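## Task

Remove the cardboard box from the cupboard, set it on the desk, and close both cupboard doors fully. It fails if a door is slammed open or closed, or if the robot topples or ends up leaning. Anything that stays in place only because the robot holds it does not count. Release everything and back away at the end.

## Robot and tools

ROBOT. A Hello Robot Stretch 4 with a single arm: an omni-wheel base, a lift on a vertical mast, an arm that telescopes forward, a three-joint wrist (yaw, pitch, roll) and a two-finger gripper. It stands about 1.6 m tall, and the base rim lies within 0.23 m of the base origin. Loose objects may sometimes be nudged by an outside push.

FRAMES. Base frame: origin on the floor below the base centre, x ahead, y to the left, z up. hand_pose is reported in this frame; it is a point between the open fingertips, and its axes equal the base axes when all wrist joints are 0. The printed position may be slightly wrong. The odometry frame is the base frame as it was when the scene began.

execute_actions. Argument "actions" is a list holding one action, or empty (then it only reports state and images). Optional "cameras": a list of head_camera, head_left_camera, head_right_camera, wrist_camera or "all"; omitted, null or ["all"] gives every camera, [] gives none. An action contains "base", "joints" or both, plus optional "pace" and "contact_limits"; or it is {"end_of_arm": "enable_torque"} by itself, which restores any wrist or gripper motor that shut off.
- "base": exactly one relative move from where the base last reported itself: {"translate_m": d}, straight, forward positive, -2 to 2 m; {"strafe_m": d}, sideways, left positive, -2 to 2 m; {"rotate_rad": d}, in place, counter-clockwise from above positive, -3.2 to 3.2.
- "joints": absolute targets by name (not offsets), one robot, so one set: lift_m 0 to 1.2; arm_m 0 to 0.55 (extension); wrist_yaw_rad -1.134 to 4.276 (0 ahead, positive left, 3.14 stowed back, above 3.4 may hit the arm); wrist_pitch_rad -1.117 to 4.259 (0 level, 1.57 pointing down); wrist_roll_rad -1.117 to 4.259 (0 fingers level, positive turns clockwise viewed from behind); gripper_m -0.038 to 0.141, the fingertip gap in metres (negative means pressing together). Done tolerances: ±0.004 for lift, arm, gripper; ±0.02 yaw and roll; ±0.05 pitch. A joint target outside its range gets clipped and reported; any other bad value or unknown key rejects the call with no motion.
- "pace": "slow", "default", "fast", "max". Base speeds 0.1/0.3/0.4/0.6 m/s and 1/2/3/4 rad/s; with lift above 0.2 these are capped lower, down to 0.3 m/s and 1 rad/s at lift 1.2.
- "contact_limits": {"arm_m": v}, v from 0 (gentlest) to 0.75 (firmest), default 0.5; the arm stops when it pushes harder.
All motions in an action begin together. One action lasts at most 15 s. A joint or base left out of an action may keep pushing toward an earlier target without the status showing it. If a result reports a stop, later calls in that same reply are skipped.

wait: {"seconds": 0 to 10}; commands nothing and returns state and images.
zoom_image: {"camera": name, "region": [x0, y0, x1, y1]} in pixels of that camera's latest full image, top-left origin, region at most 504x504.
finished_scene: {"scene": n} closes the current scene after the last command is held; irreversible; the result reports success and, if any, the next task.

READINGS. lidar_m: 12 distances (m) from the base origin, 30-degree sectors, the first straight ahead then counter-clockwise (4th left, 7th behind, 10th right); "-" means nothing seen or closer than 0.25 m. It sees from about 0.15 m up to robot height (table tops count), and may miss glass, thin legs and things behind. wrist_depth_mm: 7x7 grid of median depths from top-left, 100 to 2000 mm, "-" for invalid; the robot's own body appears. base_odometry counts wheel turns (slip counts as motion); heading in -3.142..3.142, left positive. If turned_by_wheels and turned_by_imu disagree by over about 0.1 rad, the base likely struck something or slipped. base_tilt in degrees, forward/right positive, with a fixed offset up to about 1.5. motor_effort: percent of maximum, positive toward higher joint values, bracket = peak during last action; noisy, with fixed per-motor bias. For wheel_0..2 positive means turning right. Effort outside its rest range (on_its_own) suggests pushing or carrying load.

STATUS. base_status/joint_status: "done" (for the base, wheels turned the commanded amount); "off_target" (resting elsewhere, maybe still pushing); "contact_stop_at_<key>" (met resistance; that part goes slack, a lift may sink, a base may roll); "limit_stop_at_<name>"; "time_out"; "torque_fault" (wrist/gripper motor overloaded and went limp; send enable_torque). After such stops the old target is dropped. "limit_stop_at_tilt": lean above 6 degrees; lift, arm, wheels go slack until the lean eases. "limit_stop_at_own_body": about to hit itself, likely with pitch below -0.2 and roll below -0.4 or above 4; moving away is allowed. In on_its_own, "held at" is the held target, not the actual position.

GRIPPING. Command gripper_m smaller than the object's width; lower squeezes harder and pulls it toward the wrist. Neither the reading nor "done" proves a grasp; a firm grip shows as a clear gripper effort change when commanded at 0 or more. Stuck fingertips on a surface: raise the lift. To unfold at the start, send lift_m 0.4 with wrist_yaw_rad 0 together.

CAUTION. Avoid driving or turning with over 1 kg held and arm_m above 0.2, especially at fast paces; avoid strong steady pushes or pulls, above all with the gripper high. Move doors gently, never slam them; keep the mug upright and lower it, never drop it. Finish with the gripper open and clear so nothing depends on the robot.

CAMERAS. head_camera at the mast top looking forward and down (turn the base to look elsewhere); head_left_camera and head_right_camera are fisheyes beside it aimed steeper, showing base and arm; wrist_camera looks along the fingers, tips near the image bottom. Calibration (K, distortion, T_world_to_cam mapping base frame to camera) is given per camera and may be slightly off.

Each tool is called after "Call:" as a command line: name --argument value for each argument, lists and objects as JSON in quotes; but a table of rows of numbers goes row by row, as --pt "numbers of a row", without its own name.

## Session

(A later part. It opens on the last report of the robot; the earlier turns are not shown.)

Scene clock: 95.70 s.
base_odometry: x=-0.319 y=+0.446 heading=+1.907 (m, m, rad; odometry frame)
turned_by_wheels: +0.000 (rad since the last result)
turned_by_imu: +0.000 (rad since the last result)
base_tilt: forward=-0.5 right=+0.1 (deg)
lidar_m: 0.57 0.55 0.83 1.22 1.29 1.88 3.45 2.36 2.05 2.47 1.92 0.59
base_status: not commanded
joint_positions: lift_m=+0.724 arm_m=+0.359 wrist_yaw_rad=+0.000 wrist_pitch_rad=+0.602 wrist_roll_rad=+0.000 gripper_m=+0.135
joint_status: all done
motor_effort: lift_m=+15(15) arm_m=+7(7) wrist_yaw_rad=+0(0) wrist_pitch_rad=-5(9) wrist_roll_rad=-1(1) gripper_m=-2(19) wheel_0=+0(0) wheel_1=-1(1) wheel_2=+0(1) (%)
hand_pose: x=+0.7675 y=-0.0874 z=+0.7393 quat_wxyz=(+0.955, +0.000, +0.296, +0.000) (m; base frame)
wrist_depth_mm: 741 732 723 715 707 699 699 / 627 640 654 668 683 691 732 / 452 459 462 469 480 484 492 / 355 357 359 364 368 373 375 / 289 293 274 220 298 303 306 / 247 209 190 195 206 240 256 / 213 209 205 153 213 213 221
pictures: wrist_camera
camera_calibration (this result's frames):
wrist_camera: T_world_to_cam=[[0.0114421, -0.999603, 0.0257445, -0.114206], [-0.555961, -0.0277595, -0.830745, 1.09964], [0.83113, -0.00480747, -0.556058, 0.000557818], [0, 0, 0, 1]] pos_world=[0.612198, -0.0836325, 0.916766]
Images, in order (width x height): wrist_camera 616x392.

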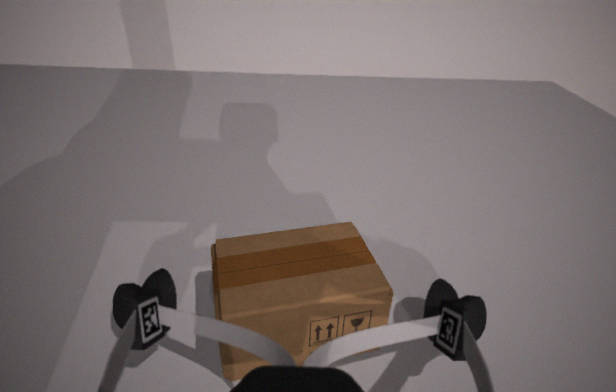

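Call:
execute_actions --actions '[{"joints":{"lift_m":0.8,"arm_m":0.0}}]' --cameras '["head_camera"]'

Call:
execute_actions --actions '[{"base":{"rotate_rad":-1.613},"joints":{"wrist_pitch_rad":0,"gripper_m":0.0}}]' --cameras '[]'

Call:
execute_actions --actions '[{"base":{"strafe_m":-0.82},"joints":{"lift_m":0.17},"pace":"fast"}]' --cameras '["head_camera"]'

Scene clock: 98.30 s.
base_odometry: x=-0.319 y=+0.446 heading=+1.907 (m, m, rad; odometry frame)
turned_by_wheels: +0.000 (rad since the last result)
turned_by_imu: +0.000 (rad since the last result)
base_tilt: forward=-0.5 right=+0.1 (deg)
lidar_m: 0.56 0.58 0.81 1.21 1.29 1.88 3.44 2.35 2.05 2.46 1.92 0.58
base_status: not commanded
joint_positions: lift_m=+0.800 arm_m=+0.002 wrist_yaw_rad=+0.000 wrist_pitch_rad=+0.602 wrist_roll_rad=+0.000 gripper_m=+0.135
joint_status: all done
motor_effort: lift_m=+23(24) arm_m=-7(8) wrist_yaw_rad=+0(1) wrist_pitch_rad=-8(8) wrist_roll_rad=-1(1) gripper_m=+2(2) wheel_0=+0(0) wheel_1=-1(1) wheel_2=+1(1) (%)
hand_pose: x=+0.4109 y=-0.0875 z=+0.8144 quat_wxyz=(+0.955, +0.000, +0.297, +0.000) (m; base frame)
wrist_depth_mm: 1098 1060 1078 1042 1060 1025 1025 / 878 891 917 946 960 1060 1098 / 634 640 654 569 661 676 1160 / 496 500 504 508 517 521 530 / 436 424 430 430 433 424 424 / 1255 208 1281 1308 1229 1229 1336 / 1078 1078 1098 153 1078 1098 1160
pictures: head_camera
Images, in order (width x height): head_camera 420x560.

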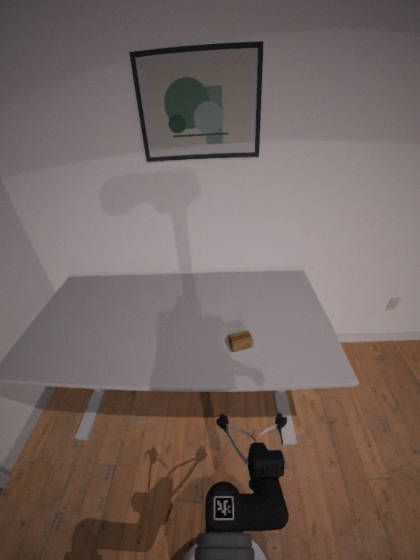

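Scene clock: 100.57 s.
base_odometry: x=-0.319 y=+0.446 heading=+0.294 (m, m, rad; odometry frame)
turned_by_wheels: -1.613 (rad since the last result)
turned_by_imu: -1.619 (rad since the last result)
base_tilt: forward=-0.5 right=+0.0 (deg)
lidar_m: 2.49 1.99 0.56 0.54 0.57 0.78 1.22 1.28 1.77 3.38 2.37 2.02
base_status: done
joint_positions: lift_m=+0.800 arm_m=+0.002 wrist_yaw_rad=+0.000 wrist_pitch_rad=+0.003 wrist_roll_rad=+0.000 gripper_m=+0.000
joint_status: all done
motor_effort: lift_m=+23(23) arm_m=-7(7) wrist_yaw_rad=+0(1) wrist_pitch_rad=-8(14) wrist_roll_rad=-2(1) gripper_m=-5(6) wheel_0=+0(7) wheel_1=-1(8) wheel_2=+0(3) (%)
hand_pose: x=+0.4616 y=-0.0875 z=+0.9771 quat_wxyz=(+1.000, +0.000, +0.001, +0.000) (m; base frame)
wrist_depth_mm: - - - - - - - / - - - - - - - / - - - - - - - / - - - - - - - / - - - - - 1983 1576 / - - - 205 - 1921 1576 / - - - 187 175 1808 1537
pictures: none
No camera images: the call's "cameras" was empty. Leave "cameras" out to get every camera's image.

Scene clock: 103.90 s.
base_odometry: x=-0.081 y=-0.338 heading=+0.294 (m, m, rad; odometry frame)
turned_by_wheels: +0.000 (rad since the last result)
turned_by_imu: -0.002 (rad since the last result)
base_tilt: forward=-0.4 right=+0.0 (deg)
lidar_m: 1.71 2.59 1.45 1.38 1.44 1.29 1.23 1.30 1.71 2.55 2.65 1.86
base_status: done
joint_positions: lift_m=+0.170 arm_m=+0.002 wrist_yaw_rad=+0.000 wrist_pitch_rad=+0.003 wrist_roll_rad=+0.000 gripper_m=+0.000
joint_status: all done
motor_effort: lift_m=+15(21) arm_m=-7(7) wrist_yaw_rad=+0(0) wrist_pitch_rad=-7(8) wrist_roll_rad=+0(0) gripper_m=-8(10) wheel_0=+0(12) wheel_1=+1(10) wheel_2=+0(0) (%)
hand_pose: x=+0.4616 y=-0.0874 z=+0.3478 quat_wxyz=(+1.000, +0.000, +0.001, +0.000) (m; base frame)
wrist_depth_mm: - - - - - - - / - - - - 1983 - - / - - - - 1983 1983 - / - - - - 1921 - - / - - - - 1863 1983 - / 1537 1576 1576 204 1576 1708 1756 / 1025 1025 891 187 175 1078 1098
pictures: head_camera
Images, in order (width x height): head_camera 420x560.

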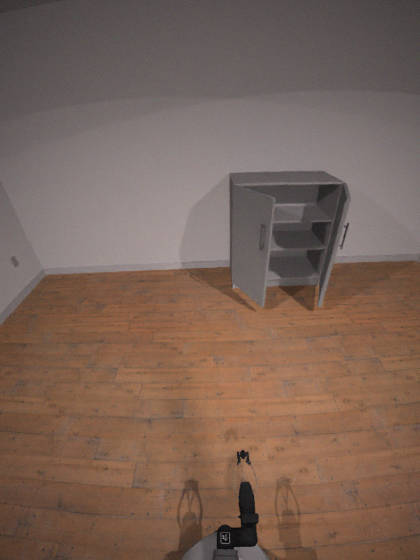

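Call:
execute_actions --actions '[{"base":{"translate_m":1.15},"pace":"max"}]' --cameras '["head_camera","wrist_camera"]'

Scene clock: 107.47 s.
base_odometry: x=+1.020 y=-0.005 heading=+0.294 (m, m, rad; odometry frame)
turned_by_wheels: +0.000 (rad since the last result)
turned_by_imu: -0.006 (rad since the last result)
base_tilt: forward=-0.5 right=+0.0 (deg)
lidar_m: 0.80 1.39 1.89 2.22 1.57 2.00 2.39 2.49 2.67 2.53 0.97 0.61
base_status: done
joint_positions: lift_m=+0.170 arm_m=+0.002 wrist_yaw_rad=+0.000 wrist_pitch_rad=+0.003 wrist_roll_rad=+0.000 gripper_m=+0.000
joint_status: not commanded
motor_effort: lift_m=+16(16) arm_m=-7(7) wrist_yaw_rad=-1(1) wrist_pitch_rad=-8(7) wrist_roll_rad=-2(2) gripper_m=-4(4) wheel_0=+1(7) wheel_1=+0(9) wheel_2=+1(16) (%)
hand_pose: x=+0.4616 y=-0.0874 z=+0.3477 quat_wxyz=(+1.000, +0.000, +0.001, +0.000) (m; base frame)
wrist_depth_mm: 1160 1160 1160 1160 544 430 362 / 1160 1160 1160 1160 539 427 362 / 1138 1138 1160 1182 539 424 362 / 1118 1160 1160 1160 530 421 359 / 1138 1138 1138 1160 530 421 357 / 1118 1118 1118 204 508 415 357 / 1008 1025 904 187 175 407 351
pictures: head_camera, wrist_camera
camera_calibration (this result's frames):
wrist_camera: T_world_to_cam=[[-0.00487347, -0.999602, 0.0277693, -0.0937425], [0.00932124, -0.0278138, -0.99957, 0.402075], [0.999945, -0.00461253, 0.00945308, -0.237496], [0, 0, 0, 1]] pos_world=[0.233278, -0.0836175, 0.40675]
Images, in order (width x height): head_camera 420x560, wrist_camera 616x392.

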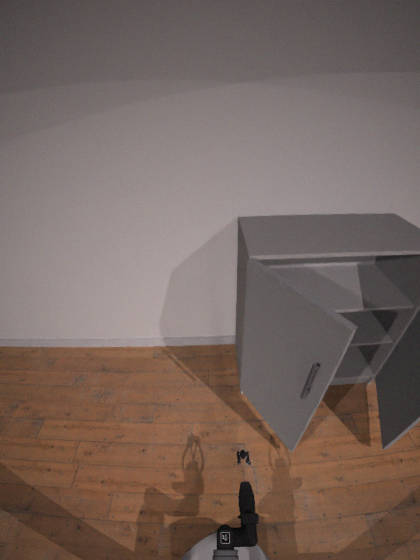

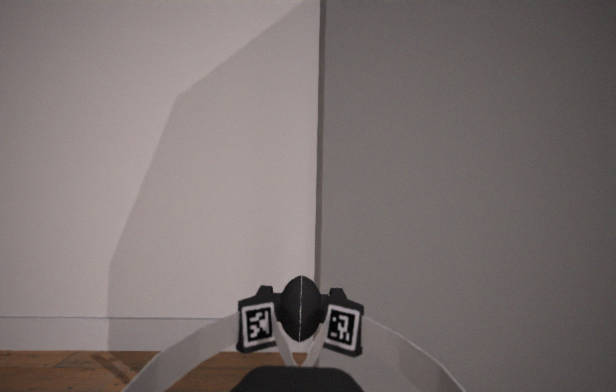

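Call:
execute_actions --actions '[{"base":{"strafe_m":-0.19},"joints":{"arm_m":0.17}}]' --cameras '[]'

Call:
execute_actions --actions '[{"base":{"strafe_m":-0.12},"joints":{"arm_m":0.27},"pace":"slow","contact_limits":{"arm_m":0.25}}]' --cameras '["head_camera"]'

Scene clock: 109.67 s.
base_odometry: x=+1.075 y=-0.187 heading=+0.294 (m, m, rad; odometry frame)
turned_by_wheels: +0.000 (rad since the last result)
turned_by_imu: -0.001 (rad since the last result)
base_tilt: forward=-0.6 right=-0.1 (deg)
lidar_m: 0.58 1.42 1.88 2.40 1.75 2.28 2.39 2.49 2.49 2.35 0.83 0.54
base_status: done
joint_positions: lift_m=+0.170 arm_m=+0.169 wrist_yaw_rad=+0.000 wrist_pitch_rad=+0.002 wrist_roll_rad=+0.000 gripper_m=+0.000
joint_status: all done
motor_effort: lift_m=+16(16) arm_m=+7(6) wrist_yaw_rad=-1(6) wrist_pitch_rad=-6(8) wrist_roll_rad=-1(3) gripper_m=-7(3) wheel_0=+0(9) wheel_1=+1(9) wheel_2=-1(2) (%)
hand_pose: x=+0.6282 y=-0.0873 z=+0.3479 quat_wxyz=(+1.000, +0.000, +0.001, +0.000) (m; base frame)
wrist_depth_mm: 991 1008 421 283 213 170 150 / 991 991 415 281 211 169 150 / 976 991 410 278 209 168 150 / 976 976 407 274 208 167 147 / 976 976 402 273 206 167 148 / 960 960 373 204 198 166 148 / 946 946 327 187 175 161 145
pictures: none
No camera images: the call's "cameras" was empty. Leave "cameras" out to get every camera's image.

Scene clock: 112.00 s.
base_odometry: x=+1.110 y=-0.301 heading=+0.294 (m, m, rad; odometry frame)
turned_by_wheels: +0.000 (rad since the last result)
turned_by_imu: -0.001 (rad since the last result)
base_tilt: forward=-0.5 right=+0.1 (deg)
lidar_m: 0.69 1.40 1.89 2.53 1.85 2.40 2.37 2.46 2.32 2.23 0.72 0.71
base_status: done
joint_positions: lift_m=+0.170 arm_m=+0.269 wrist_yaw_rad=+0.000 wrist_pitch_rad=+0.002 wrist_roll_rad=+0.000 gripper_m=+0.000
joint_status: all done
motor_effort: lift_m=+16(16) arm_m=+7(9) wrist_yaw_rad=-1(3) wrist_pitch_rad=-6(6) wrist_roll_rad=+0(1) gripper_m=-4(6) wheel_0=+3(5) wheel_1=-2(3) wheel_2=+0(1) (%)
contact_limits: arm_m 0.25
hand_pose: x=+0.7281 y=-0.0874 z=+0.3479 quat_wxyz=(+1.000, +0.000, +0.001, +0.000) (m; base frame)
wrist_depth_mm: 413 340 289 250 221 198 603 / 410 336 287 249 220 197 809 / 402 334 283 247 218 196 842 / 402 330 282 245 217 195 473 / 397 327 279 244 215 194 831 / 389 324 273 205 211 193 831 / 387 322 259 183 175 190 699
pictures: head_camera
Images, in order (width x height): head_camera 420x560.

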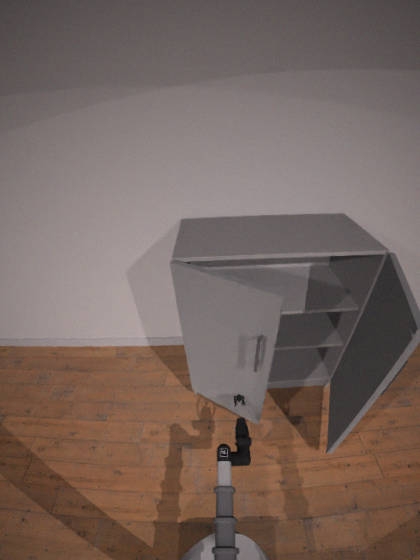

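Call:
execute_actions --actions '[{"joints":{"arm_m":0.40},"pace":"slow","contact_limits":{"arm_m":0.2}}]' --cameras '[]'

Call:
execute_actions --actions '[{"joints":{"arm_m":0.48},"pace":"slow","contact_limits":{"arm_m":0.15}}]' --cameras '["head_camera"]'

Scene clock: 114.67 s.
base_odometry: x=+1.110 y=-0.301 heading=+0.294 (m, m, rad; odometry frame)
turned_by_wheels: +0.000 (rad since the last result)
turned_by_imu: +0.000 (rad since the last result)
base_tilt: forward=-0.5 right=+0.2 (deg)
lidar_m: 0.83 1.40 1.94 2.50 1.86 2.42 2.38 2.48 2.34 2.21 0.73 0.79
base_status: not commanded
joint_positions: lift_m=+0.170 arm_m=+0.399 wrist_yaw_rad=+0.000 wrist_pitch_rad=+0.002 wrist_roll_rad=+0.000 gripper_m=+0.000
joint_status: all done
motor_effort: lift_m=+16(16) arm_m=+7(7) wrist_yaw_rad=+1(2) wrist_pitch_rad=-6(6) wrist_roll_rad=-1(1) gripper_m=-8(5) wheel_0=+3(3) wheel_1=-2(2) wheel_2=+0(0) (%)
contact_limits: arm_m 0.2
hand_pose: x=+0.8581 y=-0.0875 z=+0.3479 quat_wxyz=(+1.000, +0.000, +0.001, +0.000) (m; base frame)
wrist_depth_mm: 267 258 251 244 237 230 226 / 265 258 250 243 236 229 224 / 263 256 249 241 234 228 223 / 263 255 248 239 233 227 222 / 260 253 246 238 232 226 221 / 258 251 243 204 229 225 220 / 258 251 241 187 175 224 219
pictures: none
No camera images: the call's "cameras" was empty. Leave "cameras" out to get every camera's image.

Scene clock: 116.10 s.
base_odometry: x=+1.109 y=-0.301 heading=+0.294 (m, m, rad; odometry frame)
turned_by_wheels: +0.000 (rad since the last result)
turned_by_imu: +0.000 (rad since the last result)
base_tilt: forward=-0.6 right=+0.0 (deg)
lidar_m: 0.90 1.41 1.92 2.51 1.89 2.40 2.39 2.47 2.33 2.23 0.75 0.79
base_status: not commanded
joint_positions: lift_m=+0.170 arm_m=+0.444 wrist_yaw_rad=-0.004 wrist_pitch_rad=+0.001 wrist_roll_rad=+0.000 gripper_m=+0.000
joint_status: arm_m contact_stop (moved +0.045 of +0.081)
on_its_own: arm_m is slack since a contact_stop (your +0.480 is given up)
motor_effort: lift_m=+16(16) arm_m=+0(19) wrist_yaw_rad=+13(30) wrist_pitch_rad=-4(6) wrist_roll_rad=-1(1) gripper_m=-4(8) wheel_0=+4(4) wheel_1=+2(2) wheel_2=-7(8) (%)
contact_limits: arm_m 0.15
hand_pose: x=+0.9032 y=-0.0887 z=+0.3481 quat_wxyz=(+1.000, +0.000, +0.001, -0.002) (m; base frame)
wrist_depth_mm: 236 237 239 241 242 244 246 / 236 236 238 239 242 242 244 / 234 236 236 239 240 241 243 / 234 235 236 237 239 241 242 / 232 233 235 236 237 239 241 / 230 232 234 204 236 237 239 / 229 230 232 185 179 236 238
pictures: head_camera
Images, in order (width x height): head_camera 420x560.

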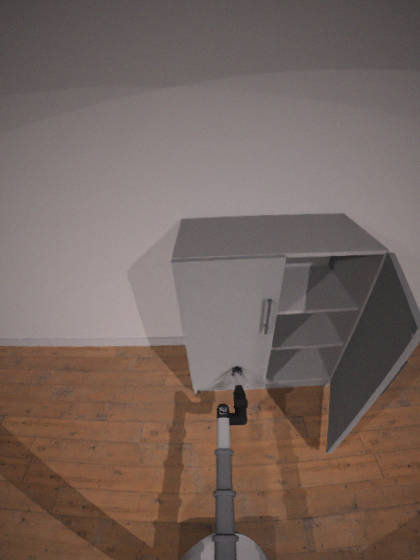

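Call:
execute_actions --actions '[{"base":{"translate_m":-0.12},"joints":{"arm_m":0.0}}]' --cameras '[]'

Call:
execute_actions --actions '[{"base":{"strafe_m":-0.70},"pace":"fast"}]' --cameras '["head_camera","wrist_camera"]'

Scene clock: 118.73 s.
base_odometry: x=+0.995 y=-0.336 heading=+0.294 (m, m, rad; odometry frame)
turned_by_wheels: +0.000 (rad since the last result)
turned_by_imu: +0.000 (rad since the last result)
base_tilt: forward=-0.5 right=+0.0 (deg)
lidar_m: 1.00 1.55 2.07 2.19 1.80 2.36 2.24 2.33 2.34 2.23 2.16 0.80
base_status: done
joint_positions: lift_m=+0.170 arm_m=+0.002 wrist_yaw_rad=+0.000 wrist_pitch_rad=+0.003 wrist_roll_rad=+0.000 gripper_m=+0.000
joint_status: all done
motor_effort: lift_m=+16(16) arm_m=-7(8) wrist_yaw_rad=+0(12) wrist_pitch_rad=-7(7) wrist_roll_rad=-1(0) gripper_m=-4(2) wheel_0=-1(7) wheel_1=-1(6) wheel_2=-1(6) (%)
hand_pose: x=+0.4616 y=-0.0875 z=+0.3478 quat_wxyz=(+1.000, +0.000, +0.001, +0.000) (m; base frame)
wrist_depth_mm: 1281 1281 809 820 831 1308 946 / 1255 1281 809 809 820 1008 904 / 1281 1281 809 809 1255 1281 917 / 1255 1281 798 798 854 1281 931 / 1255 1255 788 809 1281 1255 931 / 1255 1255 798 204 960 1182 917 / 1025 946 798 187 176 854 854
pictures: none
No camera images: the call's "cameras" was empty. Leave "cameras" out to get every camera's image.

Scene clock: 121.70 s.
base_odometry: x=+1.198 y=-1.006 heading=+0.294 (m, m, rad; odometry frame)
turned_by_wheels: +0.000 (rad since the last result)
turned_by_imu: -0.001 (rad since the last result)
base_tilt: forward=-0.4 right=-0.1 (deg)
lidar_m: 0.63 0.67 2.10 2.53 2.53 2.35 2.24 2.24 1.61 1.51 1.59 1.57
base_status: done
joint_positions: lift_m=+0.170 arm_m=+0.002 wrist_yaw_rad=+0.000 wrist_pitch_rad=+0.003 wrist_roll_rad=+0.000 gripper_m=+0.000
joint_status: not commanded
motor_effort: lift_m=+16(16) arm_m=-7(7) wrist_yaw_rad=+0(0) wrist_pitch_rad=-7(7) wrist_roll_rad=-2(0) gripper_m=-6(6) wheel_0=-1(14) wheel_1=+2(13) wheel_2=+0(1) (%)
hand_pose: x=+0.4616 y=-0.0874 z=+0.3478 quat_wxyz=(+1.000, +0.000, +0.001, +0.000) (m; base frame)
wrist_depth_mm: 809 445 609 1308 1308 1336 1336 / 820 449 609 1308 1336 1336 1336 / 809 445 609 1308 1308 1308 1336 / 809 445 609 1308 1308 1336 1336 / 809 452 615 1308 1308 1308 1308 / 809 449 554 204 1308 1308 1281 / 788 415 559 186 175 1078 1098
pictures: head_camera, wrist_camera
camera_calibration (this result's frames):
wrist_camera: T_world_to_cam=[[-0.00501594, -0.999602, 0.0277706, -0.0937181], [0.00935792, -0.0278167, -0.999569, 0.402068], [0.999944, -0.00475391, 0.00949372, -0.23755], [0, 0, 0, 1]] pos_world=[0.233304, -0.0836259, 0.406753]
Images, in order (width x height): head_camera 420x560, wrist_camera 616x392.

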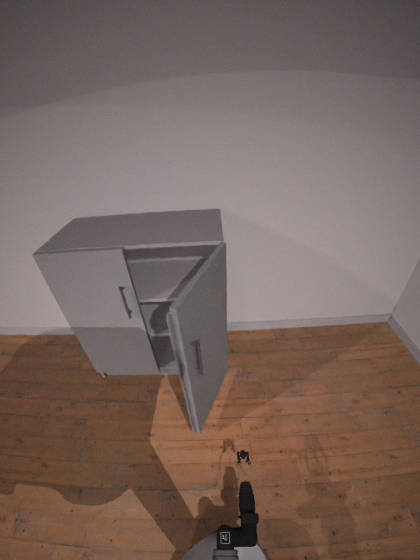

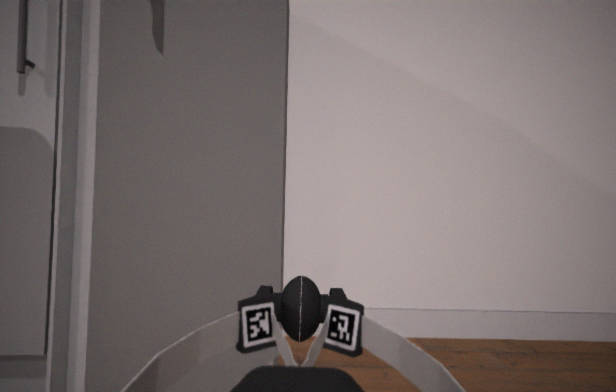

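Call:
execute_actions --actions '[{"base":{"strafe_m":0.14},"joints":{"arm_m":0.27}}]' --cameras '[]'

Call:
execute_actions --actions '[{"base":{"strafe_m":0.17},"joints":{"arm_m":0.33},"pace":"slow","contact_limits":{"arm_m":0.25}}]' --cameras '["head_camera"]'

Scene clock: 123.83 s.
base_odometry: x=+1.157 y=-0.872 heading=+0.294 (m, m, rad; odometry frame)
turned_by_wheels: +0.000 (rad since the last result)
turned_by_imu: +0.000 (rad since the last result)
base_tilt: forward=-0.5 right=+0.0 (deg)
lidar_m: 0.62 1.04 2.12 2.38 2.39 2.38 2.24 2.30 1.77 1.65 1.74 1.59
base_status: done
joint_positions: lift_m=+0.170 arm_m=+0.269 wrist_yaw_rad=+0.000 wrist_pitch_rad=+0.002 wrist_roll_rad=+0.000 gripper_m=+0.000
joint_status: all done
motor_effort: lift_m=+16(16) arm_m=+7(9) wrist_yaw_rad=+0(1) wrist_pitch_rad=-7(8) wrist_roll_rad=-1(1) gripper_m=-4(7) wheel_0=-1(8) wheel_1=-2(9) wheel_2=+0(2) (%)
hand_pose: x=+0.7282 y=-0.0874 z=+0.3478 quat_wxyz=(+1.000, +0.000, +0.001, +0.000) (m; base frame)
wrist_depth_mm: 139 156 211 332 1042 1042 1060 / 138 155 211 334 1042 1060 1060 / 138 156 212 332 1042 1042 1060 / 138 155 212 336 1042 1042 1042 / 137 156 213 336 1042 1042 1042 / 136 156 193 204 1025 1025 1042 / 136 145 194 186 176 1008 1025
pictures: none
No camera images: the call's "cameras" was empty. Leave "cameras" out to get every camera's image.

Scene clock: 126.67 s.
base_odometry: x=+1.108 y=-0.709 heading=+0.294 (m, m, rad; odometry frame)
turned_by_wheels: +0.000 (rad since the last result)
turned_by_imu: +0.000 (rad since the last result)
base_tilt: forward=-0.5 right=+0.1 (deg)
lidar_m: 0.74 1.05 2.09 2.19 2.19 2.37 2.26 2.33 1.95 1.83 1.91 1.03
base_status: done
joint_positions: lift_m=+0.170 arm_m=+0.329 wrist_yaw_rad=+0.000 wrist_pitch_rad=+0.002 wrist_roll_rad=+0.000 gripper_m=+0.000
joint_status: all done
motor_effort: lift_m=+16(16) arm_m=+7(7) wrist_yaw_rad=+1(9) wrist_pitch_rad=-7(7) wrist_roll_rad=-2(1) gripper_m=-3(5) wheel_0=-2(9) wheel_1=+1(7) wheel_2=+0(1) (%)
contact_limits: arm_m 0.25
hand_pose: x=+0.7881 y=-0.0875 z=+0.3478 quat_wxyz=(+1.000, +0.000, +0.001, +0.000) (m; base frame)
wrist_depth_mm: 484 195 214 257 329 442 991 / 480 195 213 258 327 442 1008 / 477 194 214 257 327 442 991 / 477 194 213 257 325 439 976 / 473 193 213 257 325 442 976 / 469 193 202 204 324 436 976 / 469 188 201 187 176 433 946
pictures: head_camera
Images, in order (width x height): head_camera 420x560.

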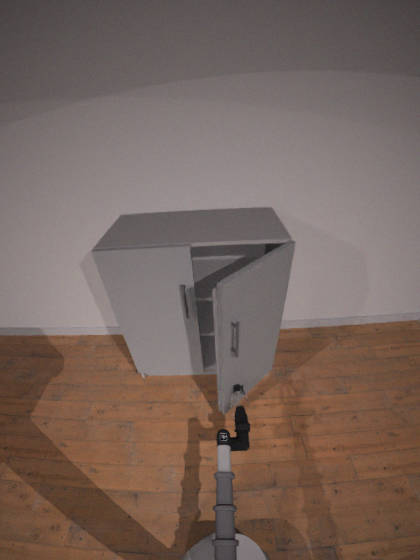

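Call:
execute_actions --actions '[{"base":{"translate_m":0.1},"joints":{"arm_m":0.38},"pace":"slow","contact_limits":{"arm_m":0.2}}]' --cameras '[]'

Call:
execute_actions --actions '[{"joints":{"arm_m":0.50},"pace":"slow","contact_limits":{"arm_m":0.15}}]' --cameras '["head_camera"]'

Scene clock: 129.10 s.
base_odometry: x=+1.203 y=-0.680 heading=+0.294 (m, m, rad; odometry frame)
turned_by_wheels: +0.000 (rad since the last result)
turned_by_imu: -0.001 (rad since the last result)
base_tilt: forward=-0.4 right=+0.1 (deg)
lidar_m: 0.77 0.95 1.95 2.81 2.23 2.49 2.36 2.43 1.95 1.84 1.91 0.95
base_status: done
joint_positions: lift_m=+0.170 arm_m=+0.379 wrist_yaw_rad=+0.000 wrist_pitch_rad=+0.002 wrist_roll_rad=+0.000 gripper_m=+0.000
joint_status: all done
motor_effort: lift_m=+16(16) arm_m=+7(8) wrist_yaw_rad=+1(2) wrist_pitch_rad=-7(6) wrist_roll_rad=-3(2) gripper_m=-3(2) wheel_0=+3(5) wheel_1=+1(6) wheel_2=-1(8) (%)
contact_limits: arm_m 0.2
hand_pose: x=+0.8381 y=-0.0875 z=+0.3478 quat_wxyz=(+1.000, +0.000, +0.001, +0.000) (m; base frame)
wrist_depth_mm: 196 210 227 247 270 298 332 / 196 209 226 246 270 297 332 / 195 209 226 244 267 294 329 / 193 208 225 244 267 294 325 / 193 207 224 243 266 293 324 / 193 206 218 204 264 291 324 / 191 202 217 187 175 290 324
pictures: none
No camera images: the call's "cameras" was empty. Leave "cameras" out to get every camera's image.

Scene clock: 130.83 s.
base_odometry: x=+1.203 y=-0.680 heading=+0.294 (m, m, rad; odometry frame)
turned_by_wheels: +0.000 (rad since the last result)
turned_by_imu: +0.000 (rad since the last result)
base_tilt: forward=-0.5 right=+0.1 (deg)
lidar_m: 0.87 0.96 1.95 2.82 2.24 2.51 2.35 2.41 1.92 1.82 1.91 0.97
base_status: not commanded
joint_positions: lift_m=+0.170 arm_m=+0.456 wrist_yaw_rad=-0.004 wrist_pitch_rad=+0.001 wrist_roll_rad=+0.000 gripper_m=+0.000
joint_status: arm_m contact_stop (moved +0.077 of +0.121)
on_its_own: arm_m is slack since a contact_stop (your +0.500 is given up)
motor_effort: lift_m=+16(16) arm_m=+0(19) wrist_yaw_rad=+11(35) wrist_pitch_rad=-4(7) wrist_roll_rad=-1(1) gripper_m=+0(4) wheel_0=+5(5) wheel_1=+1(2) wheel_2=-4(8) (%)
contact_limits: arm_m 0.15
hand_pose: x=+0.9150 y=-0.0886 z=+0.3481 quat_wxyz=(+1.000, +0.000, +0.001, -0.002) (m; base frame)
wrist_depth_mm: 225 230 236 241 247 253 257 / 224 229 235 240 246 251 256 / 224 229 234 238 245 250 255 / 223 227 232 237 243 249 254 / 221 226 231 237 243 248 252 / 220 226 229 204 241 246 251 / 220 223 229 185 178 246 250
pictures: head_camera
Images, in order (width x height): head_camera 420x560.

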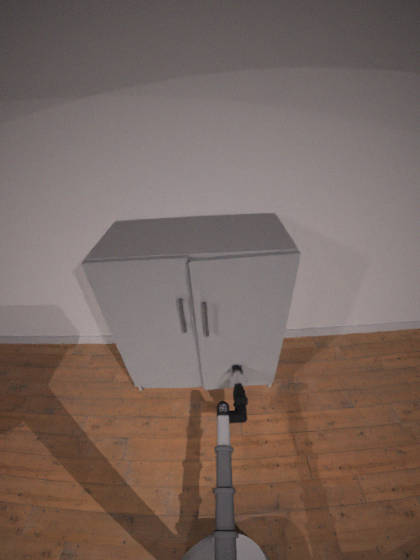

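Call:
execute_actions --actions '[{"base":{"strafe_m":0.17},"joints":{"arm_m":0.2}}]' --cameras '["head_camera","wrist_camera"]'

Scene clock: 132.77 s.
base_odometry: x=+1.154 y=-0.518 heading=+0.294 (m, m, rad; odometry frame)
turned_by_wheels: +0.000 (rad since the last result)
turned_by_imu: +0.000 (rad since the last result)
base_tilt: forward=-0.5 right=+0.1 (deg)
lidar_m: 0.88 0.96 1.95 2.73 2.08 2.45 2.36 2.41 2.14 1.99 2.02 0.93
base_status: done
joint_positions: lift_m=+0.170 arm_m=+0.201 wrist_yaw_rad=+0.000 wrist_pitch_rad=+0.003 wrist_roll_rad=+0.000 gripper_m=+0.000
joint_status: all done
motor_effort: lift_m=+16(16) arm_m=-7(8) wrist_yaw_rad=+0(11) wrist_pitch_rad=-7(7) wrist_roll_rad=+0(2) gripper_m=-2(7) wheel_0=+0(9) wheel_1=+0(8) wheel_2=+0(0) (%)
hand_pose: x=+0.6606 y=-0.0874 z=+0.3478 quat_wxyz=(+1.000, +0.000, +0.001, +0.000) (m; base frame)
wrist_depth_mm: 504 508 512 488 492 508 517 / 504 508 512 484 492 508 512 / 500 500 504 480 492 500 512 / 496 504 504 480 488 500 508 / 496 500 500 477 484 496 504 / 496 496 500 205 480 496 508 / 488 496 496 187 176 492 500
pictures: head_camera, wrist_camera
camera_calibration (this result's frames):
wrist_camera: T_world_to_cam=[[-0.0050174, -0.999602, 0.0277711, -0.0927197], [0.00936711, -0.0278172, -0.999569, 0.400202], [0.999944, -0.00475511, 0.00950295, -0.43652], [0, 0, 0, 1]] pos_world=[0.432282, -0.083626, 0.406753]
Images, in order (width x height): head_camera 420x560, wrist_camera 616x392.

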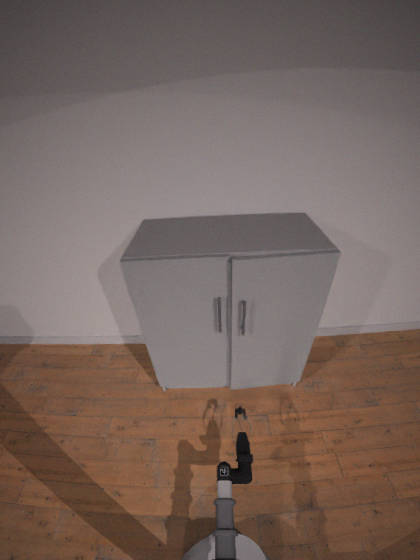

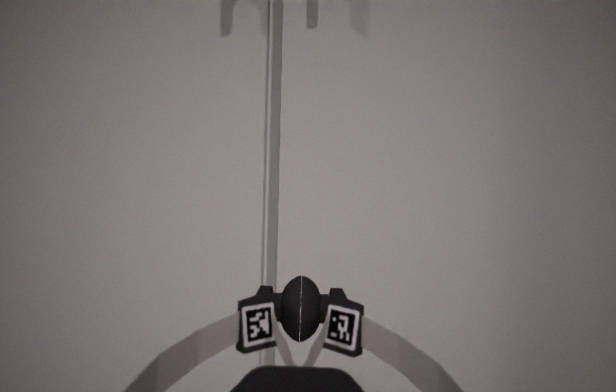

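Call:
execute_actions --actions '[{"base":{"strafe_m":0.09},"joints":{"lift_m":0.57,"gripper_m":0.03}}]' --cameras '["wrist_camera"]'

Scene clock: 136.43 s.
base_odometry: x=+1.128 y=-0.432 heading=+0.294 (m, m, rad; odometry frame)
turned_by_wheels: +0.000 (rad since the last result)
turned_by_imu: +0.000 (rad since the last result)
base_tilt: forward=-0.4 right=+0.1 (deg)
lidar_m: 0.90 0.95 1.95 2.65 1.98 2.44 2.36 2.43 2.20 2.08 2.04 0.93
base_status: done
joint_positions: lift_m=+0.570 arm_m=+0.201 wrist_yaw_rad=+0.000 wrist_pitch_rad=+0.003 wrist_roll_rad=+0.000 gripper_m=+0.030
joint_status: all done
motor_effort: lift_m=+23(26) arm_m=-7(7) wrist_yaw_rad=+0(0) wrist_pitch_rad=-7(7) wrist_roll_rad=-1(1) gripper_m=-3(2) wheel_0=-1(9) wheel_1=+0(8) wheel_2=+0(1) (%)
hand_pose: x=+0.6606 y=-0.0874 z=+0.7472 quat_wxyz=(+1.000, +0.000, +0.001, +0.000) (m; base frame)
wrist_depth_mm: 508 504 508 517 484 496 508 / 500 504 504 512 480 496 504 / 500 500 504 504 480 492 504 / 496 500 504 508 480 492 500 / 496 496 500 500 477 488 496 / 492 492 213 466 473 484 496 / 488 492 496 180 186 484 492
pictures: wrist_camera
camera_calibration (this result's frames):
wrist_camera: T_world_to_cam=[[-0.00495734, -0.999602, 0.0277711, -0.103834], [0.00936877, -0.0278166, -0.999569, 0.799432], [0.999944, -0.00469502, 0.00950294, -0.440312], [0, 0, 0, 1]] pos_world=[0.432283, -0.0836223, 0.806155]
Images, in order (width x height): wrist_camera 616x392.

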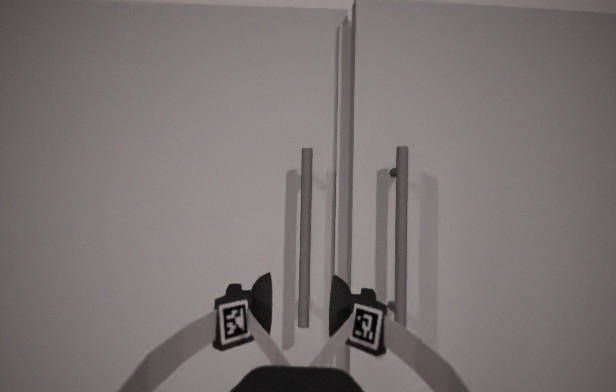

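Call:
execute_actions --actions '[{"joints":{"arm_m":0.41}}]' --cameras '["wrist_camera"]'

Call:
execute_actions --actions '[{"joints":{"arm_m":0.452},"pace":"slow","contact_limits":{"arm_m":0.15}}]' --cameras '["wrist_camera"]'

Scene clock: 138.30 s.
base_odometry: x=+1.128 y=-0.432 heading=+0.294 (m, m, rad; odometry frame)
turned_by_wheels: +0.000 (rad since the last result)
turned_by_imu: +0.000 (rad since the last result)
base_tilt: forward=-0.5 right=+0.1 (deg)
lidar_m: 0.89 0.95 1.95 2.65 1.97 2.46 2.36 2.43 2.19 2.07 2.03 0.94
base_status: not commanded
joint_positions: lift_m=+0.570 arm_m=+0.409 wrist_yaw_rad=+0.000 wrist_pitch_rad=+0.002 wrist_roll_rad=+0.000 gripper_m=+0.030
joint_status: all done
motor_effort: lift_m=+23(23) arm_m=+7(7) wrist_yaw_rad=-1(0) wrist_pitch_rad=-7(7) wrist_roll_rad=+0(1) gripper_m=-3(4) wheel_0=-1(1) wheel_1=+0(0) wheel_2=+0(0) (%)
hand_pose: x=+0.8682 y=-0.0874 z=+0.7472 quat_wxyz=(+1.000, +0.000, +0.001, +0.000) (m; base frame)
wrist_depth_mm: 296 297 298 300 272 274 281 / 294 294 297 298 270 274 278 / 291 294 294 297 270 271 277 / 291 293 293 294 267 271 277 / 289 291 291 294 266 268 276 / 287 289 211 256 263 267 274 / 287 289 289 179 186 266 272
pictures: wrist_camera
camera_calibration (this result's frames):
wrist_camera: T_world_to_cam=[[-0.00488416, -0.999602, 0.0277701, -0.102847], [0.00953681, -0.0278157, -0.999568, 0.797389], [0.999943, -0.00461721, 0.00966887, -0.647945], [0, 0, 0, 1]] pos_world=[0.639801, -0.0836177, 0.806165]
Images, in order (width x height): wrist_camera 616x392.

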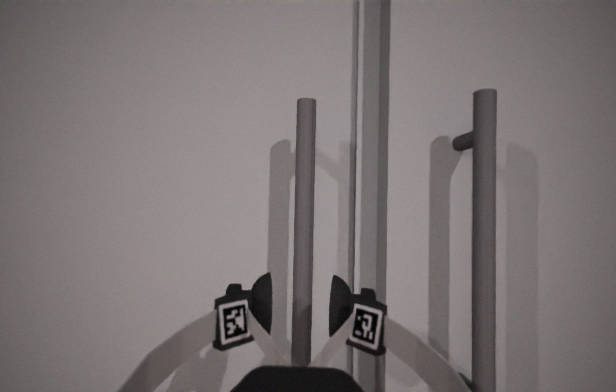

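Scene clock: 139.87 s.
base_odometry: x=+1.128 y=-0.432 heading=+0.294 (m, m, rad; odometry frame)
turned_by_wheels: +0.000 (rad since the last result)
turned_by_imu: +0.000 (rad since the last result)
base_tilt: forward=-0.6 right=+0.1 (deg)
lidar_m: 0.90 0.94 1.95 2.65 1.95 2.47 2.35 2.45 2.19 2.09 2.04 0.95
base_status: not commanded
joint_positions: lift_m=+0.570 arm_m=+0.451 wrist_yaw_rad=+0.000 wrist_pitch_rad=+0.002 wrist_roll_rad=+0.000 gripper_m=+0.030
joint_status: all done
motor_effort: lift_m=+23(23) arm_m=+7(8) wrist_yaw_rad=-1(1) wrist_pitch_rad=-6(7) wrist_roll_rad=+0(2) gripper_m=+0(1) wheel_0=-1(1) wheel_1=+0(0) wheel_2=+0(0) (%)
contact_limits: arm_m 0.15
hand_pose: x=+0.9101 y=-0.0874 z=+0.7472 quat_wxyz=(+1.000, +0.000, +0.001, +0.000) (m; base frame)
wrist_depth_mm: 253 254 255 257 242 230 235 / 252 253 254 255 239 228 234 / 250 251 253 254 236 227 233 / 249 251 251 253 234 225 231 / 247 249 251 252 232 224 230 / 247 248 212 214 221 224 229 / 245 246 246 180 187 222 229
pictures: wrist_camera
camera_calibration (this result's frames):
wrist_camera: T_world_to_cam=[[-0.00490162, -0.999602, 0.0277702, -0.102631], [0.00953636, -0.027816, -0.999568, 0.796989], [0.999943, -0.00463467, 0.00966891, -0.689921], [0, 0, 0, 1]] pos_world=[0.681778, -0.0836187, 0.806165]
Images, in order (width x height): wrist_camera 616x392.

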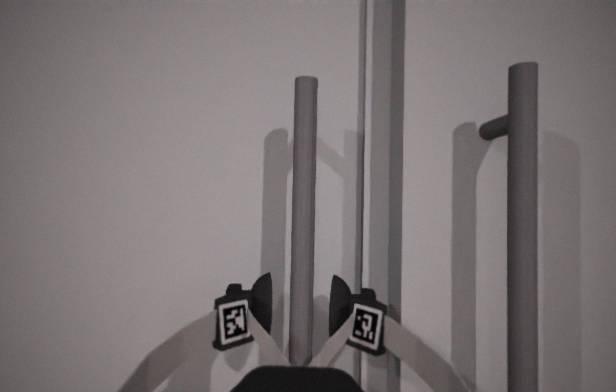

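Grip and pull (increments: −0.10/+0.02, −0.047/+0.022, −0.048/+0.03).

Call:
execute_actions --actions '[{"joints":{"gripper_m":-0.005},"pace":"slow"}]' --cameras '[]'

Call:
execute_actions --actions '[{"base":{"strafe_m":0.018},"joints":{"arm_m":0.352},"pace":"slow","contact_limits":{"arm_m":0.3}}]' --cameras '[]'

Call:
execute_actions --actions '[{"base":{"strafe_m":0.022},"joints":{"arm_m":0.305},"pace":"slow","contact_limits":{"arm_m":0.3}}]' --cameras '[]'

Call:
execute_actions --actions '[{"base":{"strafe_m":0.03},"joints":{"arm_m":0.257},"pace":"slow","contact_limits":{"arm_m":0.3}}]' --cameras '["head_camera","wrist_camera"]'

Scene clock: 141.60 s.
base_odometry: x=+1.128 y=-0.432 heading=+0.294 (m, m, rad; odometry frame)
turned_by_wheels: +0.000 (rad since the last result)
turned_by_imu: +0.000 (rad since the last result)
base_tilt: forward=-0.3 right=+0.0 (deg)
lidar_m: 0.89 0.95 1.92 2.65 2.00 2.46 2.35 2.46 2.21 2.10 2.03 0.93
base_status: not commanded
joint_positions: lift_m=+0.570 arm_m=+0.451 wrist_yaw_rad=+0.000 wrist_pitch_rad=+0.002 wrist_roll_rad=+0.000 gripper_m=-0.005
joint_status: all done
motor_effort: lift_m=+23(23) arm_m=+4(7) wrist_yaw_rad=-2(6) wrist_pitch_rad=-8(7) wrist_roll_rad=-2(1) gripper_m=-9(18) wheel_0=-1(1) wheel_1=+0(0) wheel_2=+0(0) (%)
hand_pose: x=+0.9107 y=-0.0873 z=+0.7472 quat_wxyz=(+1.000, +0.000, +0.001, +0.000) (m; base frame)
wrist_depth_mm: 250 250 252 253 242 224 229 / 248 250 250 251 239 222 228 / 247 248 249 250 236 221 226 / 247 247 248 249 234 220 225 / 245 246 247 248 231 219 224 / 243 244 245 210 214 218 224 / 243 243 244 198 212 216 222
pictures: none
No camera images: the call's "cameras" was empty. Leave "cameras" out to get every camera's image.

Scene clock: 143.90 s.
base_odometry: x=+1.123 y=-0.414 heading=+0.294 (m, m, rad; odometry frame)
turned_by_wheels: +0.000 (rad since the last result)
turned_by_imu: +0.000 (rad since the last result)
base_tilt: forward=-0.4 right=+0.1 (deg)
lidar_m: 0.81 0.94 1.95 2.64 1.98 2.46 2.35 2.45 2.23 2.09 2.03 0.85
base_status: done
joint_positions: lift_m=+0.570 arm_m=+0.353 wrist_yaw_rad=+0.005 wrist_pitch_rad=+0.002 wrist_roll_rad=+0.000 gripper_m=-0.005
joint_status: all done
motor_effort: lift_m=+23(23) arm_m=-8(9) wrist_yaw_rad=-13(32) wrist_pitch_rad=-8(8) wrist_roll_rad=+0(1) gripper_m=-11(12) wheel_0=-1(14) wheel_1=+1(6) wheel_2=+1(5) (%)
contact_limits: arm_m 0.3
hand_pose: x=+0.8132 y=-0.0861 z=+0.7472 quat_wxyz=(+1.000, +0.000, +0.001, +0.002) (m; base frame)
wrist_depth_mm: 303 283 266 252 244 252 266 / 301 282 266 248 243 251 262 / 298 279 264 245 241 250 242 / 297 278 262 243 241 249 257 / 294 277 260 242 254 248 256 / 293 276 253 208 262 247 254 / 291 266 255 207 183 243 253
pictures: none
No camera images: the call's "cameras" was empty. Leave "cameras" out to get every camera's image.

Scene clock: 145.57 s.
base_odometry: x=+1.117 y=-0.393 heading=+0.294 (m, m, rad; odometry frame)
turned_by_wheels: +0.000 (rad since the last result)
turned_by_imu: +0.000 (rad since the last result)
base_tilt: forward=-0.4 right=+0.0 (deg)
lidar_m: 0.75 0.93 1.92 2.61 1.94 2.45 2.35 2.47 2.25 2.13 2.05 0.82
base_status: done
joint_positions: lift_m=+0.570 arm_m=+0.306 wrist_yaw_rad=+0.003 wrist_pitch_rad=+0.002 wrist_roll_rad=+0.000 gripper_m=-0.005
joint_status: all done
motor_effort: lift_m=+23(23) arm_m=-8(6) wrist_yaw_rad=-10(13) wrist_pitch_rad=-8(8) wrist_roll_rad=+0(1) gripper_m=-11(9) wheel_0=+0(6) wheel_1=+0(5) wheel_2=+1(1) (%)
contact_limits: arm_m 0.3
hand_pose: x=+0.7661 y=-0.0865 z=+0.7472 quat_wxyz=(+1.000, +0.000, +0.001, +0.002) (m; base frame)
wrist_depth_mm: 343 307 277 252 241 301 319 / 340 304 276 248 238 300 315 / 338 303 273 243 237 298 309 / 332 300 272 241 236 297 304 / 332 298 271 241 236 296 304 / 329 297 258 208 231 294 303 / 325 286 262 196 185 290 303
pictures: none
No camera images: the call's "cameras" was empty. Leave "cameras" out to get every camera's image.

Scene clock: 147.23 s.
base_odometry: x=+1.108 y=-0.365 heading=+0.294 (m, m, rad; odometry frame)
turned_by_wheels: +0.000 (rad since the last result)
turned_by_imu: +0.000 (rad since the last result)
base_tilt: forward=-0.5 right=+0.1 (deg)
lidar_m: 0.67 0.97 1.95 2.58 1.96 2.48 2.36 2.46 2.27 2.15 2.05 0.83
base_status: done
joint_positions: lift_m=+0.570 arm_m=+0.258 wrist_yaw_rad=+0.003 wrist_pitch_rad=+0.003 wrist_roll_rad=+0.000 gripper_m=-0.005
joint_status: all done
motor_effort: lift_m=+23(23) arm_m=-8(8) wrist_yaw_rad=-8(16) wrist_pitch_rad=-8(9) wrist_roll_rad=-1(0) gripper_m=-12(12) wheel_0=+0(7) wheel_1=+0(6) wheel_2=+1(0) (%)
contact_limits: arm_m 0.3
hand_pose: x=+0.7180 y=-0.0866 z=+0.7471 quat_wxyz=(+1.000, +0.000, +0.001, +0.001) (m; base frame)
wrist_depth_mm: 410 342 290 255 233 351 370 / 407 340 289 247 233 349 366 / 402 336 289 241 230 345 364 / 399 332 285 240 229 347 359 / 394 327 283 239 228 345 357 / 387 327 266 207 219 345 355 / 384 312 272 197 216 338 353
pictures: head_camera, wrist_camera
camera_calibration (this result's frames):
wrist_camera: T_world_to_cam=[[-0.00212272, -0.999608, 0.0279039, -0.104866], [0.00929927, -0.0279225, -0.999567, 0.798913], [0.999955, -0.00186231, 0.0093549, -0.497363], [0, 0, 0, 1]] pos_world=[0.489688, -0.083444, 0.806146]
Images, in order (width x height): head_camera 420x560, wrist_camera 616x392.

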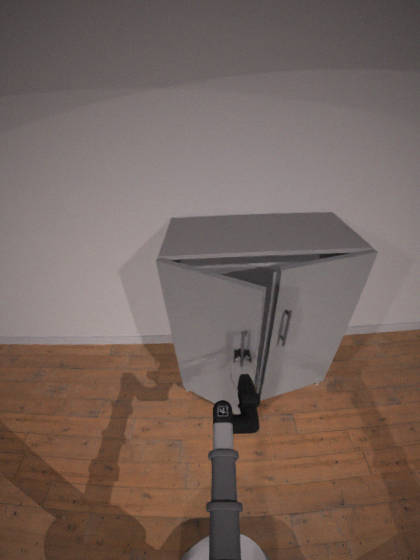

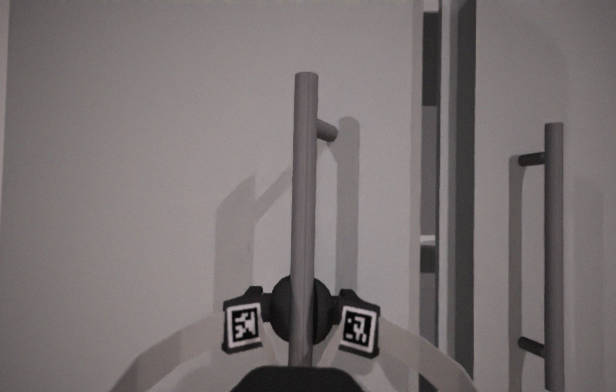

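Call:
execute_actions --actions '[{"joints":{"gripper_m":0.03},"pace":"slow"}]' --cameras '[]'

Call:
execute_actions --actions '[{"joints":{"arm_m":0.13}}]' --cameras '[]'

Call:
execute_actions --actions '[{"base":{"strafe_m":-0.36},"joints":{"lift_m":0.17,"gripper_m":0.0}}]' --cameras '["head_camera","wrist_camera"]'

Scene clock: 149.00 s.
base_odometry: x=+1.108 y=-0.365 heading=+0.294 (m, m, rad; odometry frame)
turned_by_wheels: +0.000 (rad since the last result)
turned_by_imu: +0.000 (rad since the last result)
base_tilt: forward=-0.6 right=+0.0 (deg)
lidar_m: 0.70 0.93 1.95 2.56 1.92 2.47 2.36 2.44 2.27 2.17 2.04 0.84
base_status: not commanded
joint_positions: lift_m=+0.570 arm_m=+0.258 wrist_yaw_rad=+0.000 wrist_pitch_rad=+0.003 wrist_roll_rad=+0.000 gripper_m=+0.030
joint_status: all done
motor_effort: lift_m=+23(23) arm_m=-7(8) wrist_yaw_rad=-1(8) wrist_pitch_rad=-8(8) wrist_roll_rad=-1(2) gripper_m=-6(13) wheel_0=-1(0) wheel_1=+0(1) wheel_2=+0(1) (%)
hand_pose: x=+0.7177 y=-0.0874 z=+0.7471 quat_wxyz=(+1.000, +0.000, +0.001, +0.000) (m; base frame)
wrist_depth_mm: 410 343 298 263 241 353 373 / 404 342 297 257 239 353 368 / 402 340 294 250 238 351 368 / 399 338 291 253 237 349 366 / 392 336 289 247 236 347 366 / 389 330 212 215 227 345 357 / 384 327 279 180 187 340 355
pictures: none
No camera images: the call's "cameras" was empty. Leave "cameras" out to get every camera's image.

Scene clock: 150.40 s.
base_odometry: x=+1.108 y=-0.365 heading=+0.294 (m, m, rad; odometry frame)
turned_by_wheels: +0.000 (rad since the last result)
turned_by_imu: +0.000 (rad since the last result)
base_tilt: forward=-0.5 right=+0.0 (deg)
lidar_m: 0.69 0.94 1.92 2.59 1.93 2.47 2.36 2.46 2.27 2.17 2.04 0.85
base_status: not commanded
joint_positions: lift_m=+0.570 arm_m=+0.131 wrist_yaw_rad=+0.000 wrist_pitch_rad=+0.003 wrist_roll_rad=+0.000 gripper_m=+0.030
joint_status: all done
motor_effort: lift_m=+23(23) arm_m=-7(6) wrist_yaw_rad=+1(1) wrist_pitch_rad=-8(8) wrist_roll_rad=-2(0) gripper_m=-7(0) wheel_0=-1(0) wheel_1=+0(1) wheel_2=+1(1) (%)
hand_pose: x=+0.5906 y=-0.0874 z=+0.7471 quat_wxyz=(+1.000, +0.000, +0.001, +0.000) (m; base frame)
wrist_depth_mm: 1042 517 449 392 477 496 539 / 1025 517 445 392 477 492 525 / 1042 512 439 382 484 492 525 / 1042 504 436 379 473 484 525 / 1025 500 433 375 473 480 521 / 1025 496 212 338 466 480 517 / 1025 492 418 179 187 484 512
pictures: none
No camera images: the call's "cameras" was empty. Leave "cameras" out to get every camera's image.

Scene clock: 153.00 s.
base_odometry: x=+1.212 y=-0.709 heading=+0.294 (m, m, rad; odometry frame)
turned_by_wheels: +0.000 (rad since the last result)
turned_by_imu: -0.001 (rad since the last result)
base_tilt: forward=-0.6 right=-0.1 (deg)
lidar_m: 0.82 0.73 1.93 2.84 2.27 2.48 2.35 2.43 1.91 1.82 1.88 0.98
base_status: done
joint_positions: lift_m=+0.170 arm_m=+0.131 wrist_yaw_rad=+0.000 wrist_pitch_rad=+0.003 wrist_roll_rad=+0.000 gripper_m=+0.000
joint_status: all done
motor_effort: lift_m=+15(24) arm_m=-7(7) wrist_yaw_rad=+0(0) wrist_pitch_rad=-7(8) wrist_roll_rad=+0(0) gripper_m=-3(8) wheel_0=+1(10) wheel_1=+0(5) wheel_2=+0(2) (%)
hand_pose: x=+0.5906 y=-0.0874 z=+0.3478 quat_wxyz=(+1.000, +0.000, +0.001, +0.000) (m; base frame)
wrist_depth_mm: 683 488 504 535 569 1078 1078 / 931 484 504 535 569 1098 1098 / 1025 484 496 530 564 1078 1078 / 991 480 496 530 569 1060 1078 / 1008 480 496 530 564 1060 1078 / 976 473 484 204 559 1078 1078 / 699 466 484 187 175 1042 1042
pictures: head_camera, wrist_camera
camera_calibration (this result's frames):
wrist_camera: T_world_to_cam=[[-0.00504319, -0.999598, 0.0279028, -0.0931106], [0.00928409, -0.0279487, -0.999566, 0.400939], [0.999944, -0.00478195, 0.00942131, -0.366504], [0, 0, 0, 1]] pos_world=[0.362292, -0.08362, 0.406816]
Images, in order (width x height): head_camera 420x560, wrist_camera 616x392.

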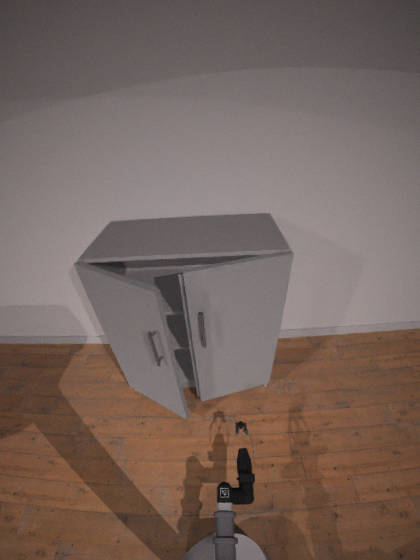

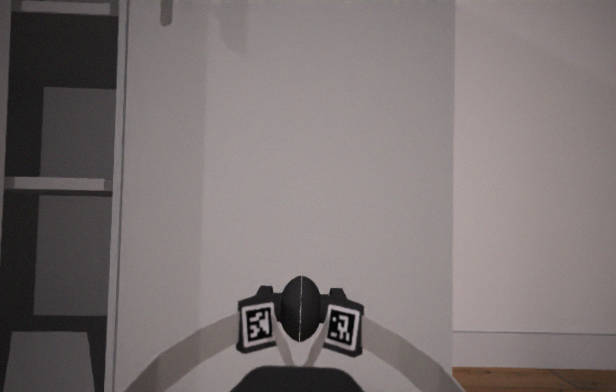

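Call:
execute_actions --actions '[{"joints":{"arm_m":0.40}}]' --cameras '[]'

Call:
execute_actions --actions '[{"joints":{"arm_m":0.52},"pace":"slow","contact_limits":{"arm_m":0.15}}]' --cameras '["head_camera"]'

Scene clock: 155.07 s.
base_odometry: x=+1.212 y=-0.709 heading=+0.294 (m, m, rad; odometry frame)
turned_by_wheels: +0.000 (rad since the last result)
turned_by_imu: +0.000 (rad since the last result)
base_tilt: forward=-0.5 right=+0.1 (deg)
lidar_m: 0.80 0.73 1.97 2.83 2.26 2.49 2.35 2.42 1.89 1.81 1.88 0.97
base_status: not commanded
joint_positions: lift_m=+0.170 arm_m=+0.399 wrist_yaw_rad=+0.000 wrist_pitch_rad=+0.002 wrist_roll_rad=+0.000 gripper_m=+0.000
joint_status: all done
motor_effort: lift_m=+15(15) arm_m=+7(7) wrist_yaw_rad=-1(1) wrist_pitch_rad=-6(8) wrist_roll_rad=+0(1) gripper_m=-6(6) wheel_0=+1(1) wheel_1=+0(0) wheel_2=+0(0) (%)
hand_pose: x=+0.8581 y=-0.0874 z=+0.3479 quat_wxyz=(+1.000, +0.000, +0.001, +0.000) (m; base frame)
wrist_depth_mm: 220 233 246 262 279 300 324 / 219 232 245 260 278 298 320 / 219 231 245 259 277 297 320 / 217 230 243 258 276 294 317 / 217 229 242 257 274 294 317 / 216 229 236 204 273 293 315 / 216 224 236 187 175 291 314
pictures: none
No camera images: the call's "cameras" was empty. Leave "cameras" out to get every camera's image.

Scene clock: 156.80 s.
base_odometry: x=+1.212 y=-0.709 heading=+0.294 (m, m, rad; odometry frame)
turned_by_wheels: +0.000 (rad since the last result)
turned_by_imu: +0.000 (rad since the last result)
base_tilt: forward=-0.5 right=-0.1 (deg)
lidar_m: 0.91 0.75 1.95 2.81 2.29 2.49 2.35 2.40 1.91 1.79 1.89 0.96
base_status: not commanded
joint_positions: lift_m=+0.170 arm_m=+0.474 wrist_yaw_rad=-0.004 wrist_pitch_rad=+0.001 wrist_roll_rad=+0.000 gripper_m=+0.000
joint_status: arm_m contact_stop (moved +0.076 of +0.121)
on_its_own: arm_m is slack since a contact_stop (your +0.520 is given up)
motor_effort: lift_m=+15(15) arm_m=+0(19) wrist_yaw_rad=+11(31) wrist_pitch_rad=-4(6) wrist_roll_rad=-1(0) gripper_m=+1(3) wheel_0=+4(4) wheel_1=+2(2) wheel_2=-5(7) (%)
contact_limits: arm_m 0.15
hand_pose: x=+0.9334 y=-0.0885 z=+0.3482 quat_wxyz=(+1.000, +0.000, +0.001, -0.002) (m; base frame)
wrist_depth_mm: 236 237 240 241 243 245 246 / 236 237 238 240 241 243 245 / 235 235 237 239 240 242 244 / 232 235 236 237 240 241 242 / 232 234 235 236 238 240 241 / 231 232 234 205 236 238 240 / 229 231 232 185 178 237 238
pictures: head_camera
Images, in order (width x height): head_camera 420x560.

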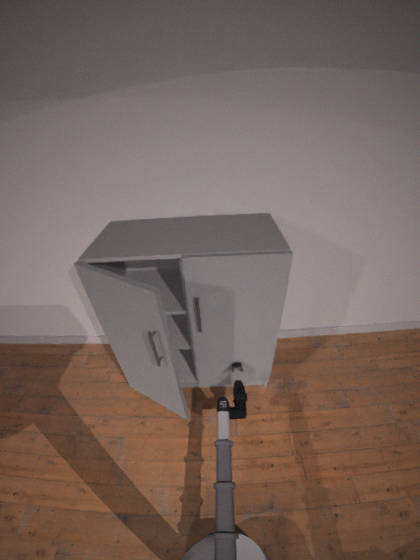

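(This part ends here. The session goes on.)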